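# Crank the sharpener just over one clockwise turn

## Task

Rotate the handle of the sharpener by slightly more than one whole revolution, clockwise when viewed from the side where the handle sits. It only counts if the handle stays turned once the robot stops holding it; rotation the gripper merely keeps in place at the end is not success.

## Robot and tools

Robot: one Franka FR3 arm (7 joints) with a Robotiq 2F-140 two-finger gripper. There is a single arm, so every call commands just that one hand.

Frames: all positions and orientations are in the scene frame. Its origin lies on the table surface beneath the arm base, +z is up, and +y points left when facing along +x. The base may be slightly tilted, and the reported hand position can be off, more so when the arm reaches far. In the gripper's own frame the fingers extend along +z and close along y. end_effector_position is the spot between the pads when they are shut; fingertips stick out about 33 mm past it when closed and 9 mm when fully open. Closing pushes the tips roughly 24 mm farther from the arm, so keep that clearance above surfaces.

A row is 10 numbers: x, y, z (metres, absolute target for the hand point in the scene frame), qw, qx, qy, qz (absolute hand orientation, w first), then position, force_limit, speed for the fingers, each in [-1, 1]. position: +1 fully open (140 mm), pads touch near -0.8, -1 keeps closing until blocked. force_limit: about 14 N at -1, 60 N at 0, 107 N at +1. speed: about 30 mm/s at -1, 140 at 0, 250 at +1. To hold an orientation, put the same quaternion in every row rather than copying the drifted one from a result.

execute_actions(actions): a list of up to 15 actions; each action is a list of up to 15 rows, each row lasting one control step of 1/30 s, so an action spans 15 steps (0.5 s) and a short action repeats its last row. An empty list only reports state and images. An action is rejected if its target lies more than 0.6 m from the hand's position at that action's start along any hand axis; if any action is malformed, or the first one fails this test against the latest reported state, nothing in the call runs. Every step the commanded pose is clipped to at most 70 mm and 16 degrees from the measured pose; inverse kinematics then favours position over orientation. After an action the arm only goes as far as the last clipped pose, so far goals need further actions.

move(target, speed, blocking): target is one row as above, an absolute pose plus finger numbers (sent at the start). The hand follows a straight path there; speed is in m/s, 0.002 to 0.5, default 0.25, with rotation capped at twice that in rad/s. Paths last 0.5 to 10 s and are cut off at 10 s. Rotation takes the shorter direction. It does not avoid obstacles, lags and may overshoot speed near full stretch. The result adds a move: line (done, off_target, moving, held, fault) with the limits that acted: paced means the pose was clipped; held means a check blocked steps, after which motion can jump faster. It also reports distance to target. With blocking=false the call returns after 0.5 s while motion continues; until a result shows it ended, other moves and execute_actions are refused, so use wait or stop.

wait(seconds): 0 to 10; the arm keeps its last command and returns early if a running move ends. stop(): brakes a running move (needs some room, more when fast); fingers keep going. zoom_image(camera, region): camera cam_high or cam_wrist; region [x0, y0, x1, y1] in image pixels from the top-left, no larger than 504 by 504. read_manual(section): only returns licence text, default "licences". finished_scene(scene): ends the current scene (pass its number) after the robot holds its last command; irreversible, and the result says if the goal was met. Replying with no tool call ends everything.

Results: a state line with end_effector_position and end_effector_quat_wxyz, a Joint positions line (base outward), Hand target (where the controller is currently driving), object_status, position_measured (counts, nonlinear: 3 fully open, 230 pads touching), images from cam_high then cam_wrist (both 504x504), and for execute_actions, per-step positions with HELD where a row was held back. object_status: 0 moving, 1 blocked while opening, 2 blocked while closing (a grip), 3 reached target or pads met. After a grip, to squeeze harder raise force_limit and change position by at least 0.01 (e.g. -1 to -0.98). "pose unreachable" means the clearance check (which treats the base mount as arm) altered or blocked the command.

Cameras: cam_high is fixed at about pos_world=[0.493573, -0.919253, 1.31867], looking down at the table; cam_wrist rides on the hand (nominal frame wrist_camera_optical). Calibration is approximate.

Joint ranges (rad): waist -2.744 to 2.744, shoulder -1.784 to 1.784, upper arm roll -2.901 to 2.901, elbow -3.042 to -0.152, forearm roll -2.807 to 2.807, wrist pitch 0.544 to 4.517, wrist roll -3.016 to 3.016. Load limits (N m): waist 20, shoulder 20, upper arm roll 18, elbow 18, forearm roll 12, wrist pitch 12, wrist roll 12; held weight counts.

Avoid: reaching a load limit triggers a TORQUE FAULT, freezing the arm for 10 seconds and dropping the rest of the call. MOTOR HOT warns of heating from sustained load; OVER-TEMPERATURE FAULT means brakes engaged to cool. Faster contact hits harder, and targets set deep past contact press harder. Drops, slips, slams, hard impacts and heavy pushing are penalised. The simulation keeps running while you compose replies, with the arm holding its last command. Fewer faults, smooth motion and less effort are better.

Each tool is called after "Call:" as name(argument=value, ...) on one line, values as JSON.

## Session

Call:
execute_actions(actions=[])

Scene clock: 0.00 s.
end_effector_position=(+0.4374, +0.0615, +0.3037) position_measured=3 object_status=3 end_effector_quat_wxyz=(+0.099, -0.293, +0.949, -0.058)
Joint positions: [ 0.002 -0.535  0.212 -2.607  0.028  2.295  1.118]
Joint velocities: [ 0.001 -0.     0.     0.     0.001  0.    -0.   ]
Hand target: +0.437, +0.061, +0.304; +0.099, -0.293, +0.949, -0.058

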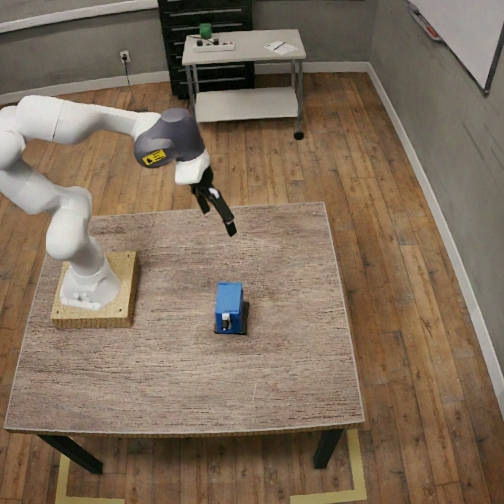

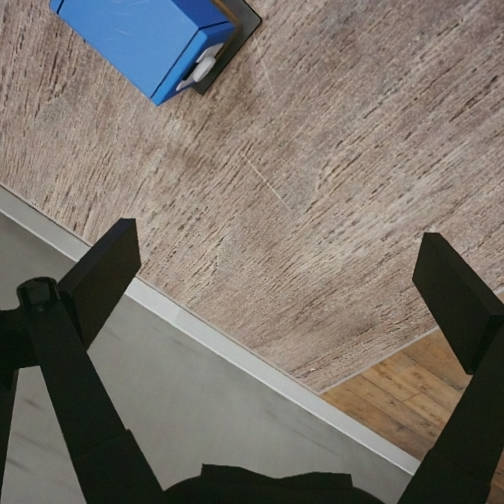

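Call:
zoom_image(camera="cam_high", region=[190, 260, 280, 350])

Region (190, 260, 280, 350) of cam_high's 504x504 image, scaled by 5.600, with more detail than that image has.

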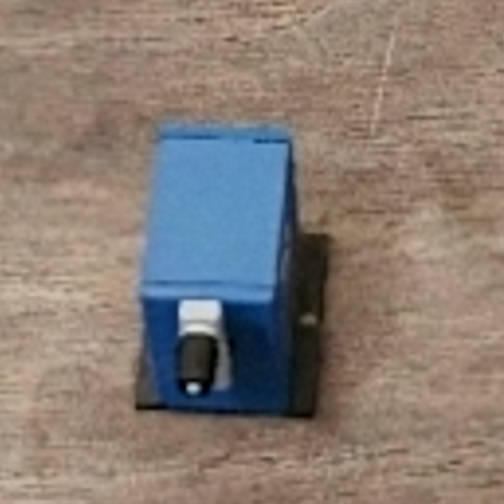

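Call:
move(target=[0.43,-0.2,0.25,0,0.707,-0.707,0,1,0,0])

Scene clock: 11.57 s.
end_effector_position=(+0.4269, -0.2041, +0.2478) position_measured=3 object_status=3 end_effector_quat_wxyz=(+0.003, +0.701, -0.713, -0.000)
Joint positions: [ 0.386 -0.245 -0.772 -2.363 -0.211  2.171 -0.267]
Joint velocities: [ 0.006 -0.    -0.003  0.001 -0.001 -0.004 -0.031]
Hand target: +0.427, -0.204, +0.248; +0.003, +0.706, -0.708, -0.002
Off the commanded pose: 0.006 m, 1 deg.
move: off_target
camera_calibration (this result's frames):
cam_wrist: T_world_to_cam=[[-0.998442, -0.0223359, -0.0511425, 0.445908], [-0.0433771, 0.887184, 0.459371, 0.0893273], [0.0351124, 0.460874, -0.886771, 0.476024], [0, 0, 0, 1]] pos_world=[0.432373, -0.288677, 0.403894]

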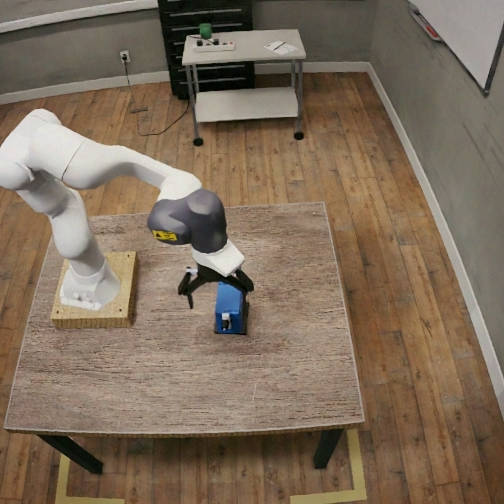

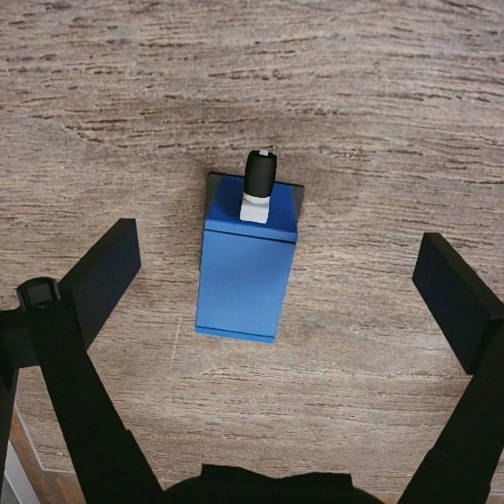

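Call:
move(target=[0.43,-0.32,0.13,-0.271,0.653,-0.653,-0.271,1,0,0])

Scene clock: 21.07 s.
end_effector_position=(+0.4286, -0.3196, +0.1313) position_measured=3 object_status=3 end_effector_quat_wxyz=(-0.261, +0.653, -0.655, -0.276)
Joint positions: [-0.496  0.795 -0.49  -1.471  0.706  1.432 -1.196]
Joint velocities: [-0.002 -0.     0.    -0.001 -0.002 -0.011 -0.012]
Hand target: +0.427, -0.319, +0.131; -0.262, +0.656, -0.651, -0.277
Off the commanded pose: 0.002 m, 1 deg.
move: done
camera_calibration (this result's frames):
cam_wrist: T_world_to_cam=[[-0.998924, 0.00554603, -0.0460544, 0.447516], [-0.0421576, 0.305654, 0.951209, -0.00554256], [0.0193521, 0.952127, -0.305091, 0.513306], [0, 0, 0, 1]] pos_world=[0.436867, -0.48952, 0.182487]

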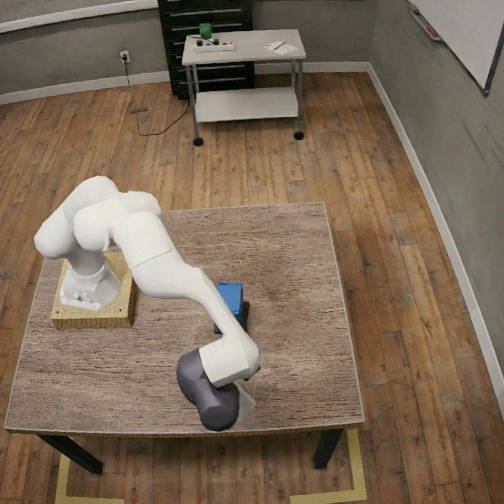

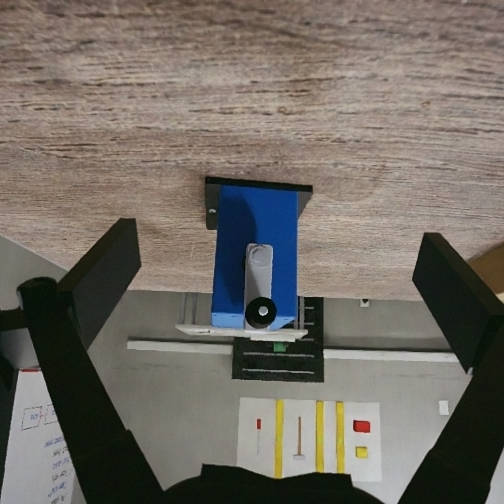

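Call:
move(target=[0.434,-0.26,0.175,-0.271,0.653,-0.653,-0.271,0.2,0,0])

Call:
move(target=[0.434,-0.232,0.147,-0.271,0.653,-0.653,-0.271,0.2,0,0], speed=0.05)

Scene clock: 38.63 s.
end_effector_position=(+0.4341, -0.2594, +0.1747) position_measured=104 object_status=3 end_effector_quat_wxyz=(-0.274, +0.656, -0.649, -0.271)
Joint positions: [-0.379  0.597 -0.515 -1.694  0.705  1.479 -1.173]
Joint velocities: [ 0.003  0.001 -0.001 -0.001  0.001  0.006  0.01 ]
Hand target: +0.434, -0.260, +0.175; -0.272, +0.653, -0.653, -0.271
Off the commanded pose: 0.001 m, 1 deg.
move: done
camera_calibration (this result's frames):
cam_wrist: T_world_to_cam=[[-0.997233, 0.00522505, -0.0741575, 0.458836], [-0.069382, 0.292823, 0.953646, -0.0569875], [0.0266979, 0.956152, -0.29165, 0.464629], [0, 0, 0, 1]] pos_world=[0.441208, -0.429966, 0.223881]

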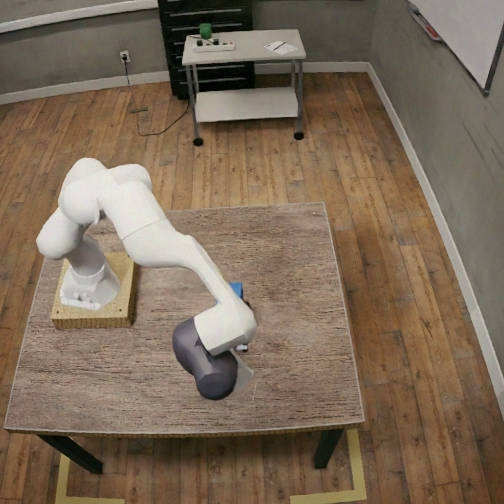

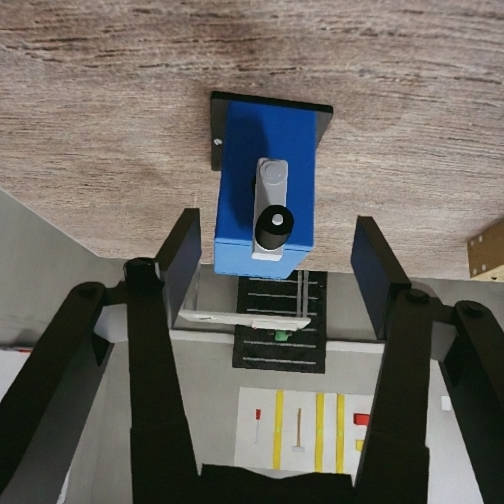

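Scene clock: 39.77 s.
end_effector_position=(+0.4333, -0.2331, +0.1468) position_measured=104 object_status=3 end_effector_quat_wxyz=(-0.270, +0.651, -0.655, -0.274)
Joint positions: [-0.333  0.586 -0.51  -1.79   0.726  1.562 -1.175]
Joint velocities: [ 0.    -0.004  0.001 -0.     0.001  0.016 -0.003]
Hand target: +0.435, -0.232, +0.147; -0.272, +0.653, -0.652, -0.271
Off the commanded pose: 0.001 m, 0 deg.
move: done
camera_calibration (this result's frames):
cam_wrist: T_world_to_cam=[[-0.998082, 0.0154245, -0.0599474, 0.456501], [-0.0527505, 0.294783, 0.954107, -0.04491], [0.0323881, 0.95544, -0.293404, 0.428982], [0, 0, 0, 1]] pos_world=[0.439363, -0.403669, 0.19608]

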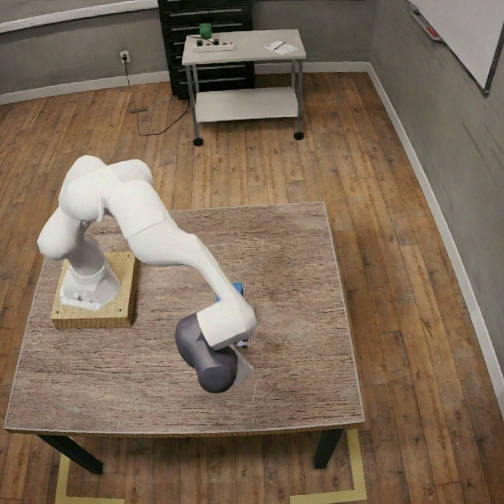

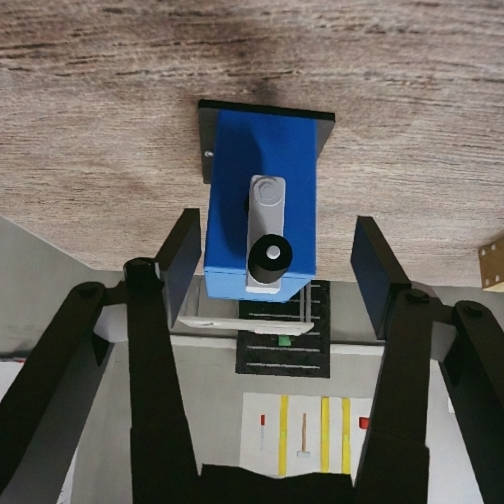

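Call:
move(target=[0.435,-0.222,0.157,-0.271,0.653,-0.653,-0.271,0.2,0,0], speed=0.05)

Call:
move(target=[0.435,-0.222,0.157,-0.271,0.653,-0.653,-0.271,-1,-0.3,0])

Scene clock: 47.93 s.
end_effector_position=(+0.4359, -0.2213, +0.1572) position_measured=104 object_status=3 end_effector_quat_wxyz=(-0.274, +0.655, -0.650, -0.271)
Joint positions: [-0.311  0.546 -0.511 -1.824  0.724  1.57  -1.171]
Joint velocities: [ 0.002  0.001 -0.003 -0.006  0.     0.003  0.007]
Hand target: +0.435, -0.222, +0.157; -0.271, +0.653, -0.653, -0.271
Off the commanded pose: 0.001 m, 1 deg.
move: done
camera_calibration (this result's frames):
cam_wrist: T_world_to_cam=[[-0.997288, 0.00770171, -0.0731906, 0.459567], [-0.0677121, 0.293583, 0.953532, -0.051863], [0.0288314, 0.955902, -0.292266, 0.422195], [0, 0, 0, 1]] pos_world=[0.442637, -0.391891, 0.206482]

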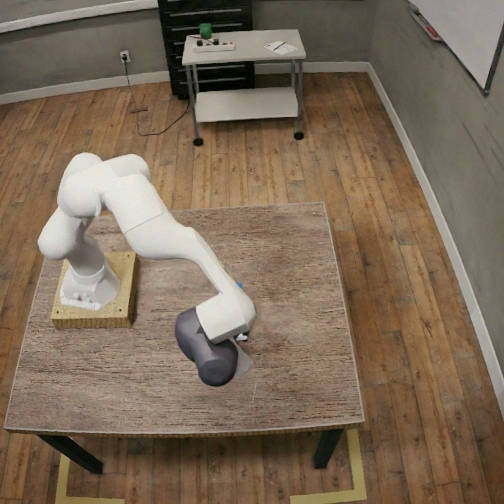

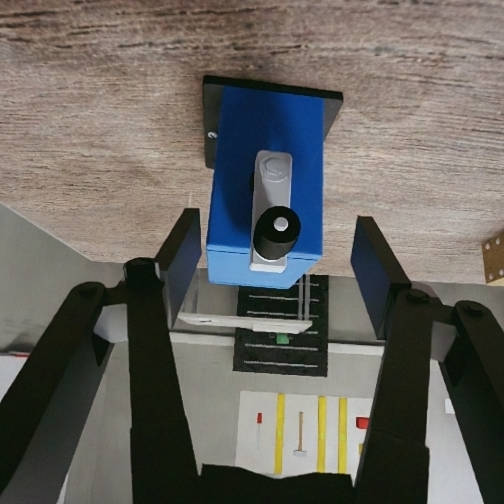

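Scene clock: 48.63 s.
end_effector_position=(+0.4357, -0.2219, +0.1575) position_measured=199 object_status=2 end_effector_quat_wxyz=(-0.272, +0.651, -0.654, -0.272)
Joint positions: [-0.311  0.545 -0.512 -1.824  0.724  1.57  -1.16 ]
Joint velocities: [-0.     0.001  0.001 -0.     0.002 -0.001  0.022]
Hand target: +0.435, -0.222, +0.157; -0.271, +0.653, -0.653, -0.271
Off the commanded pose: 0.001 m, 0 deg.
move: done
camera_calibration (this result's frames):
cam_wrist: T_world_to_cam=[[-0.997722, 0.0170848, -0.0652559, 0.460375], [-0.057326, 0.295111, 0.953742, -0.056149], [0.0355522, 0.95531, -0.29346, 0.419983], [0, 0, 0, 1]] pos_world=[0.441176, -0.392509, 0.206842]

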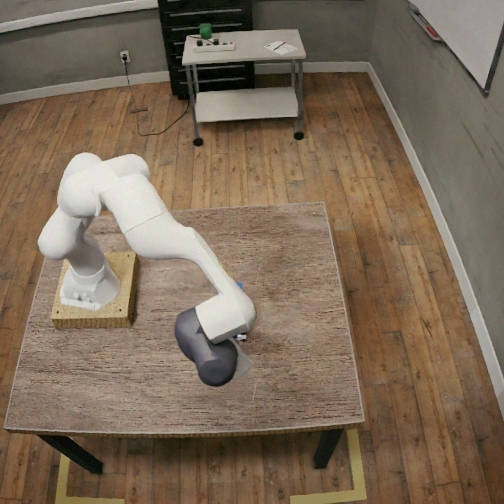

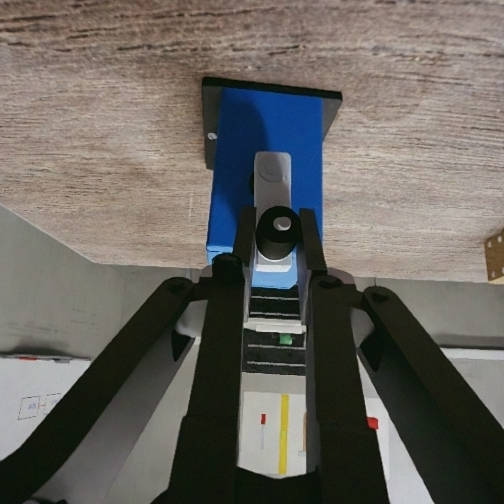

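Call:
execute_actions(actions=[[[0.447,-0.222,0.156,-0.271,0.653,-0.653,-0.271,-1,-0.3,0]],[[0.4588,-0.222,0.1527,-0.271,0.653,-0.653,-0.271,-1,-0.3,0]],[[0.4773,-0.222,0.1403,-0.271,0.653,-0.653,-0.271,-1,-0.3,0]],[[0.4897,-0.222,0.1218,-0.271,0.653,-0.653,-0.271,-1,-0.3,0]],[[0.494,-0.222,0.1,-0.271,0.653,-0.653,-0.271,-1,-0.3,0]]])

Scene clock: 54.70 s.
end_effector_position=(+0.4885, -0.2294, +0.0983) position_measured=200 object_status=2 end_effector_quat_wxyz=(-0.264, +0.640, -0.668, -0.274)
Joint positions: [-0.357  0.746 -0.426 -1.636  0.793  1.607 -1.098]
Joint velocities: [-0.015 -0.001  0.017 -0.    -0.007  0.008 -0.005]
Hand target: +0.494, -0.222, +0.100; -0.271, +0.653, -0.653, -0.271
Off the commanded pose: 0.009 m, 2 deg.
Step readings (end_effector_position; steps 1 to 15: 1st action; 16 to 30: 2nd action; 31 to 45: 3rd action; 46 to 60: 4th action; 61 to 75: 5th action):
0: (+0.4357, -0.2219, +0.1575)
1: (+0.4373, -0.2226, +0.1574)
2: (+0.4394, -0.2226, +0.1571)
4: (+0.4420, -0.2231, +0.1570)
8: (+0.4429, -0.2232, +0.1569)
15: (+0.4430, -0.2232, +0.1569)
16: (+0.4452, -0.2239, +0.1567)
17: (+0.4480, -0.2239, +0.1557)
19: (+0.4515, -0.2242, +0.1543)
23: (+0.4537, -0.2245, +0.1532)
30: (+0.4541, -0.2246, +0.1531)
31: (+0.4573, -0.2257, +0.1520)
32: (+0.4614, -0.2254, +0.1488)
34: (+0.4668, -0.2263, +0.1447)
38: (+0.4701, -0.2267, +0.1418)
45: (+0.4706, -0.2269, +0.1412)
46: (+0.4727, -0.2275, +0.1394)
47: (+0.4757, -0.2275, +0.1349)
49: (+0.4802, -0.2283, +0.1284)
53: (+0.4826, -0.2288, +0.1238)
60: (+0.4829, -0.2289, +0.1232)
61: (+0.4838, -0.2293, +0.1213)
62: (+0.4855, -0.2294, +0.1166)
64: (+0.4876, -0.2294, +0.1078)
68: (+0.4886, -0.2293, +0.1000)
75: end_effector_position above
camera_calibration (this result's frames):
cam_wrist: T_world_to_cam=[[-0.998304, 0.042666, -0.0396077, 0.512902], [-0.0247584, 0.304607, 0.952156, -0.00802849], [0.0526894, 0.951522, -0.303034, 0.399561], [0, 0, 0, 1]] pos_world=[0.490781, -0.399629, 0.14904]

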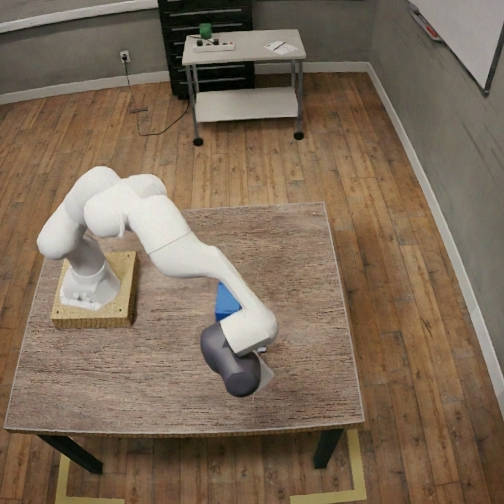

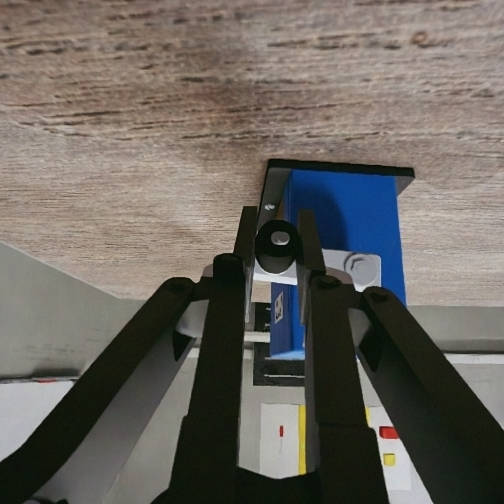

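Call:
execute_actions(actions=[[[0.485,-0.229,0.0787,-0.271,0.653,-0.653,-0.271,-1,-0.3,0]],[[0.4735,-0.227,0.0615,-0.271,0.653,-0.653,-0.271,-1,-0.3,0]],[[0.4563,-0.225,0.05,-0.271,0.653,-0.653,-0.271,-1,-0.3,0]],[[0.436,-0.222,0.046,-0.271,0.653,-0.653,-0.271,-1,-0.3,0]],[[0.4157,-0.219,0.05,-0.271,0.653,-0.653,-0.271,-1,-0.3,0]],[[0.3985,-0.217,0.0615,-0.271,0.653,-0.653,-0.271,-1,-0.3,0]],[[0.387,-0.215,0.0787,-0.271,0.653,-0.653,-0.271,-1,-0.3,0]],[[0.383,-0.2145,0.099,-0.271,0.653,-0.653,-0.271,-1,-0.3,0]]])

Scene clock: 64.80 s.
end_effector_position=(+0.3900, -0.2205, +0.0969) position_measured=200 object_status=2 end_effector_quat_wxyz=(-0.268, +0.643, -0.668, -0.263)
Joint positions: [-0.386  0.54  -0.448 -1.987  0.707  1.736 -1.242]
Joint velocities: [-0.004 -0.002  0.003  0.002 -0.005 -0.001  0.017]
Hand target: +0.383, -0.215, +0.099; -0.271, +0.653, -0.654, -0.271
Off the commanded pose: 0.009 m, 2 deg.
Step readings (end_effector_position; steps 1 to 15: 1st action; 16 to 30: 2nd action; 31 to 45: 3rd action; 46 to 60: 4th action; 61 to 75: 5th action; 76 to 90: 6th action; 91 to 105: 7th action; 106 to 120: 8th action):
0: (+0.4885, -0.2294, +0.0980)
1: (+0.4883, -0.2297, +0.0966)
2: (+0.4875, -0.2296, +0.0929)
4: (+0.4856, -0.2294, +0.0853)
8: (+0.4835, -0.2293, +0.0797)
15: (+0.4836, -0.2293, +0.0796)
16: (+0.4827, -0.2292, +0.0782)
17: (+0.4810, -0.2290, +0.0753)
19: (+0.4774, -0.2286, +0.0697)
23: (+0.4742, -0.2283, +0.0657)
30: (+0.4740, -0.2282, +0.0654)
31: (+0.4723, -0.2279, +0.0642)
32: (+0.4695, -0.2278, +0.0619)
34: (+0.4634, -0.2273, +0.0576)
38: (+0.4588, -0.2269, +0.0553)
45: (+0.4589, -0.2269, +0.0553)
46: (+0.4561, -0.2262, +0.0547)
47: (+0.4517, -0.2261, +0.0534)
49: (+0.4441, -0.2249, +0.0514)
53: (+0.4401, -0.2246, +0.0514)
60: (+0.4402, -0.2247, +0.0514)
61: (+0.4367, -0.2236, +0.0516)
62: (+0.4318, -0.2238, +0.0524)
64: (+0.4253, -0.2230, +0.0536)
68: (+0.4226, -0.2228, +0.0546)
75: (+0.4224, -0.2228, +0.0548)
76: (+0.4192, -0.2217, +0.0559)
77: (+0.4151, -0.2223, +0.0587)
79: (+0.4095, -0.2214, +0.0620)
83: (+0.4067, -0.2212, +0.0643)
90: (+0.4062, -0.2212, +0.0648)
91: (+0.4040, -0.2202, +0.0666)
92: (+0.4012, -0.2210, +0.0705)
94: (+0.3973, -0.2204, +0.0755)
98: (+0.3954, -0.2205, +0.0789)
105: (+0.3951, -0.2206, +0.0794)
106: (+0.3940, -0.2201, +0.0813)
107: (+0.3928, -0.2208, +0.0855)
109: (+0.3909, -0.2207, +0.0919)
113: (+0.3902, -0.2206, +0.0961)
120: end_effector_position above
camera_calibration (this result's frames):
cam_wrist: T_world_to_cam=[[-0.99712, 0.045977, -0.0603216, 0.41644], [-0.0427842, 0.315739, 0.947881, -0.00196811], [0.0626266, 0.947732, -0.312862, 0.392088], [0, 0, 0, 1]] pos_world=[0.390601, -0.39012, 0.149655]

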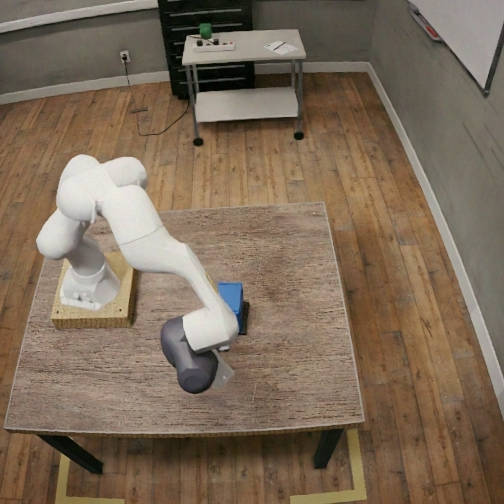

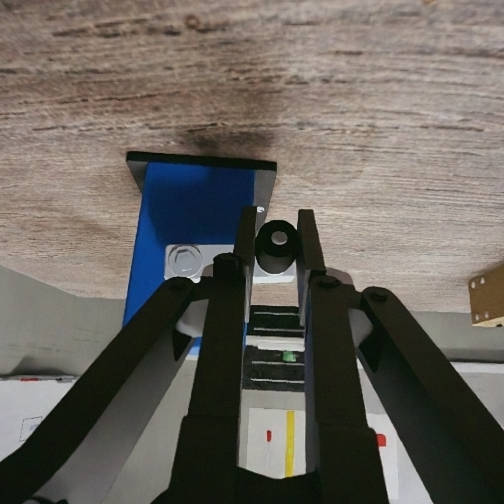

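Call:
execute_actions(actions=[[[0.3928,-0.221,0.1196,-0.271,0.653,-0.653,-0.271,-1,-0.3,0]],[[0.4036,-0.222,0.1359,-0.271,0.653,-0.653,-0.271,-1,-0.3,0]],[[0.4199,-0.2235,0.1467,-0.271,0.653,-0.653,-0.271,-1,-0.3,0]],[[0.439,-0.225,0.1505,-0.271,0.653,-0.653,-0.271,-1,-0.3,0]],[[0.4581,-0.2267,0.1467,-0.271,0.653,-0.653,-0.271,-1,-0.3,0]],[[0.4744,-0.228,0.1359,-0.271,0.653,-0.653,-0.271,-1,-0.3,0]],[[0.4744,-0.228,0.1359,-0.271,0.653,-0.653,-0.271,0.2,-0.3,0]],[[0.4744,-0.26,0.17,-0.271,0.653,-0.653,-0.271,0.2,-0.3,0]]])

Scene clock: 72.67 s.
end_effector_position=(+0.4742, -0.2623, +0.1700) position_measured=104 object_status=3 end_effector_quat_wxyz=(-0.271, +0.655, -0.654, -0.265)
Joint positions: [-0.454  0.649 -0.391 -1.581  0.7    1.499 -1.089]
Joint velocities: [ 0.     0.01   0.001 -0.001 -0.    -0.039  0.007]
Hand target: +0.473, -0.260, +0.170; -0.270, +0.653, -0.654, -0.271
Off the commanded pose: 0.002 m, 1 deg.
Step readings (end_effector_position; steps 1 to 15: 1st action; 16 to 30: 2nd action; 31 to 45: 3rd action; 46 to 60: 4th action; 61 to 75: 5th action; 76 to 90: 6th action; 91 to 105: 7th action; 106 to 120: 8th action):
0: (+0.3899, -0.2205, +0.0970)
1: (+0.3902, -0.2208, +0.0990)
2: (+0.3904, -0.2209, +0.1023)
4: (+0.3908, -0.2212, +0.1077)
8: (+0.3915, -0.2213, +0.1127)
15: (+0.3917, -0.2212, +0.1141)
16: (+0.3924, -0.2215, +0.1158)
17: (+0.3937, -0.2217, +0.1189)
19: (+0.3964, -0.2221, +0.1249)
23: (+0.3994, -0.2223, +0.1299)
30: (+0.3997, -0.2222, +0.1305)
31: (+0.4013, -0.2227, +0.1319)
32: (+0.4038, -0.2229, +0.1346)
34: (+0.4089, -0.2235, +0.1395)
38: (+0.4144, -0.2238, +0.1436)
45: (+0.4160, -0.2239, +0.1446)
46: (+0.4189, -0.2246, +0.1455)
47: (+0.4233, -0.2246, +0.1472)
49: (+0.4315, -0.2251, +0.1500)
53: (+0.4376, -0.2254, +0.1505)
60: (+0.4384, -0.2255, +0.1506)
61: (+0.4418, -0.2266, +0.1504)
62: (+0.4467, -0.2263, +0.1495)
64: (+0.4535, -0.2270, +0.1484)
68: (+0.4573, -0.2274, +0.1470)
75: (+0.4576, -0.2275, +0.1468)
76: (+0.4604, -0.2285, +0.1458)
77: (+0.4645, -0.2280, +0.1428)
79: (+0.4701, -0.2287, +0.1393)
83: (+0.4730, -0.2291, +0.1366)
90: (+0.4735, -0.2292, +0.1361)
91: (+0.4735, -0.2292, +0.1361)
92: (+0.4731, -0.2293, +0.1357)
94: (+0.4732, -0.2288, +0.1355)
98: (+0.4738, -0.2282, +0.1357)
105: (+0.4739, -0.2282, +0.1357)
106: (+0.4742, -0.2310, +0.1388)
107: (+0.4762, -0.2381, +0.1445)
109: (+0.4788, -0.2530, +0.1569)
113: (+0.4773, -0.2658, +0.1686)
120: end_effector_position above
camera_calibration (this result's frames):
cam_wrist: T_world_to_cam=[[-0.997076, 0.0131347, -0.0752774, 0.500675], [-0.0676698, 0.305841, 0.949675, -0.0455724], [0.0354966, 0.951992, -0.304058, 0.461841], [0, 0, 0, 1]] pos_world=[0.479733, -0.432308, 0.221395]

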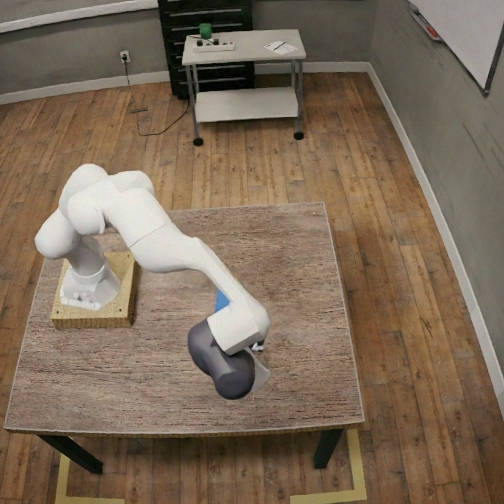

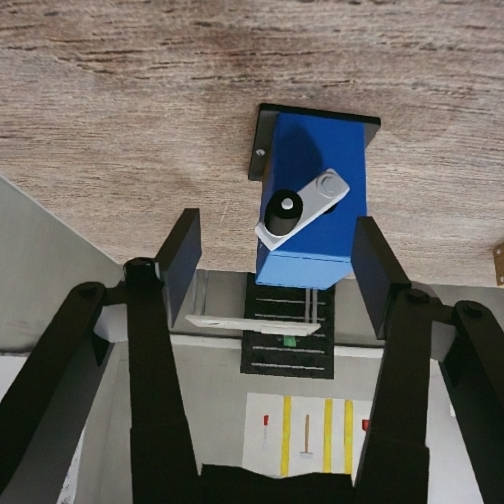

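Call:
finished_scene(scene=1)

The scene is finished: the task was done.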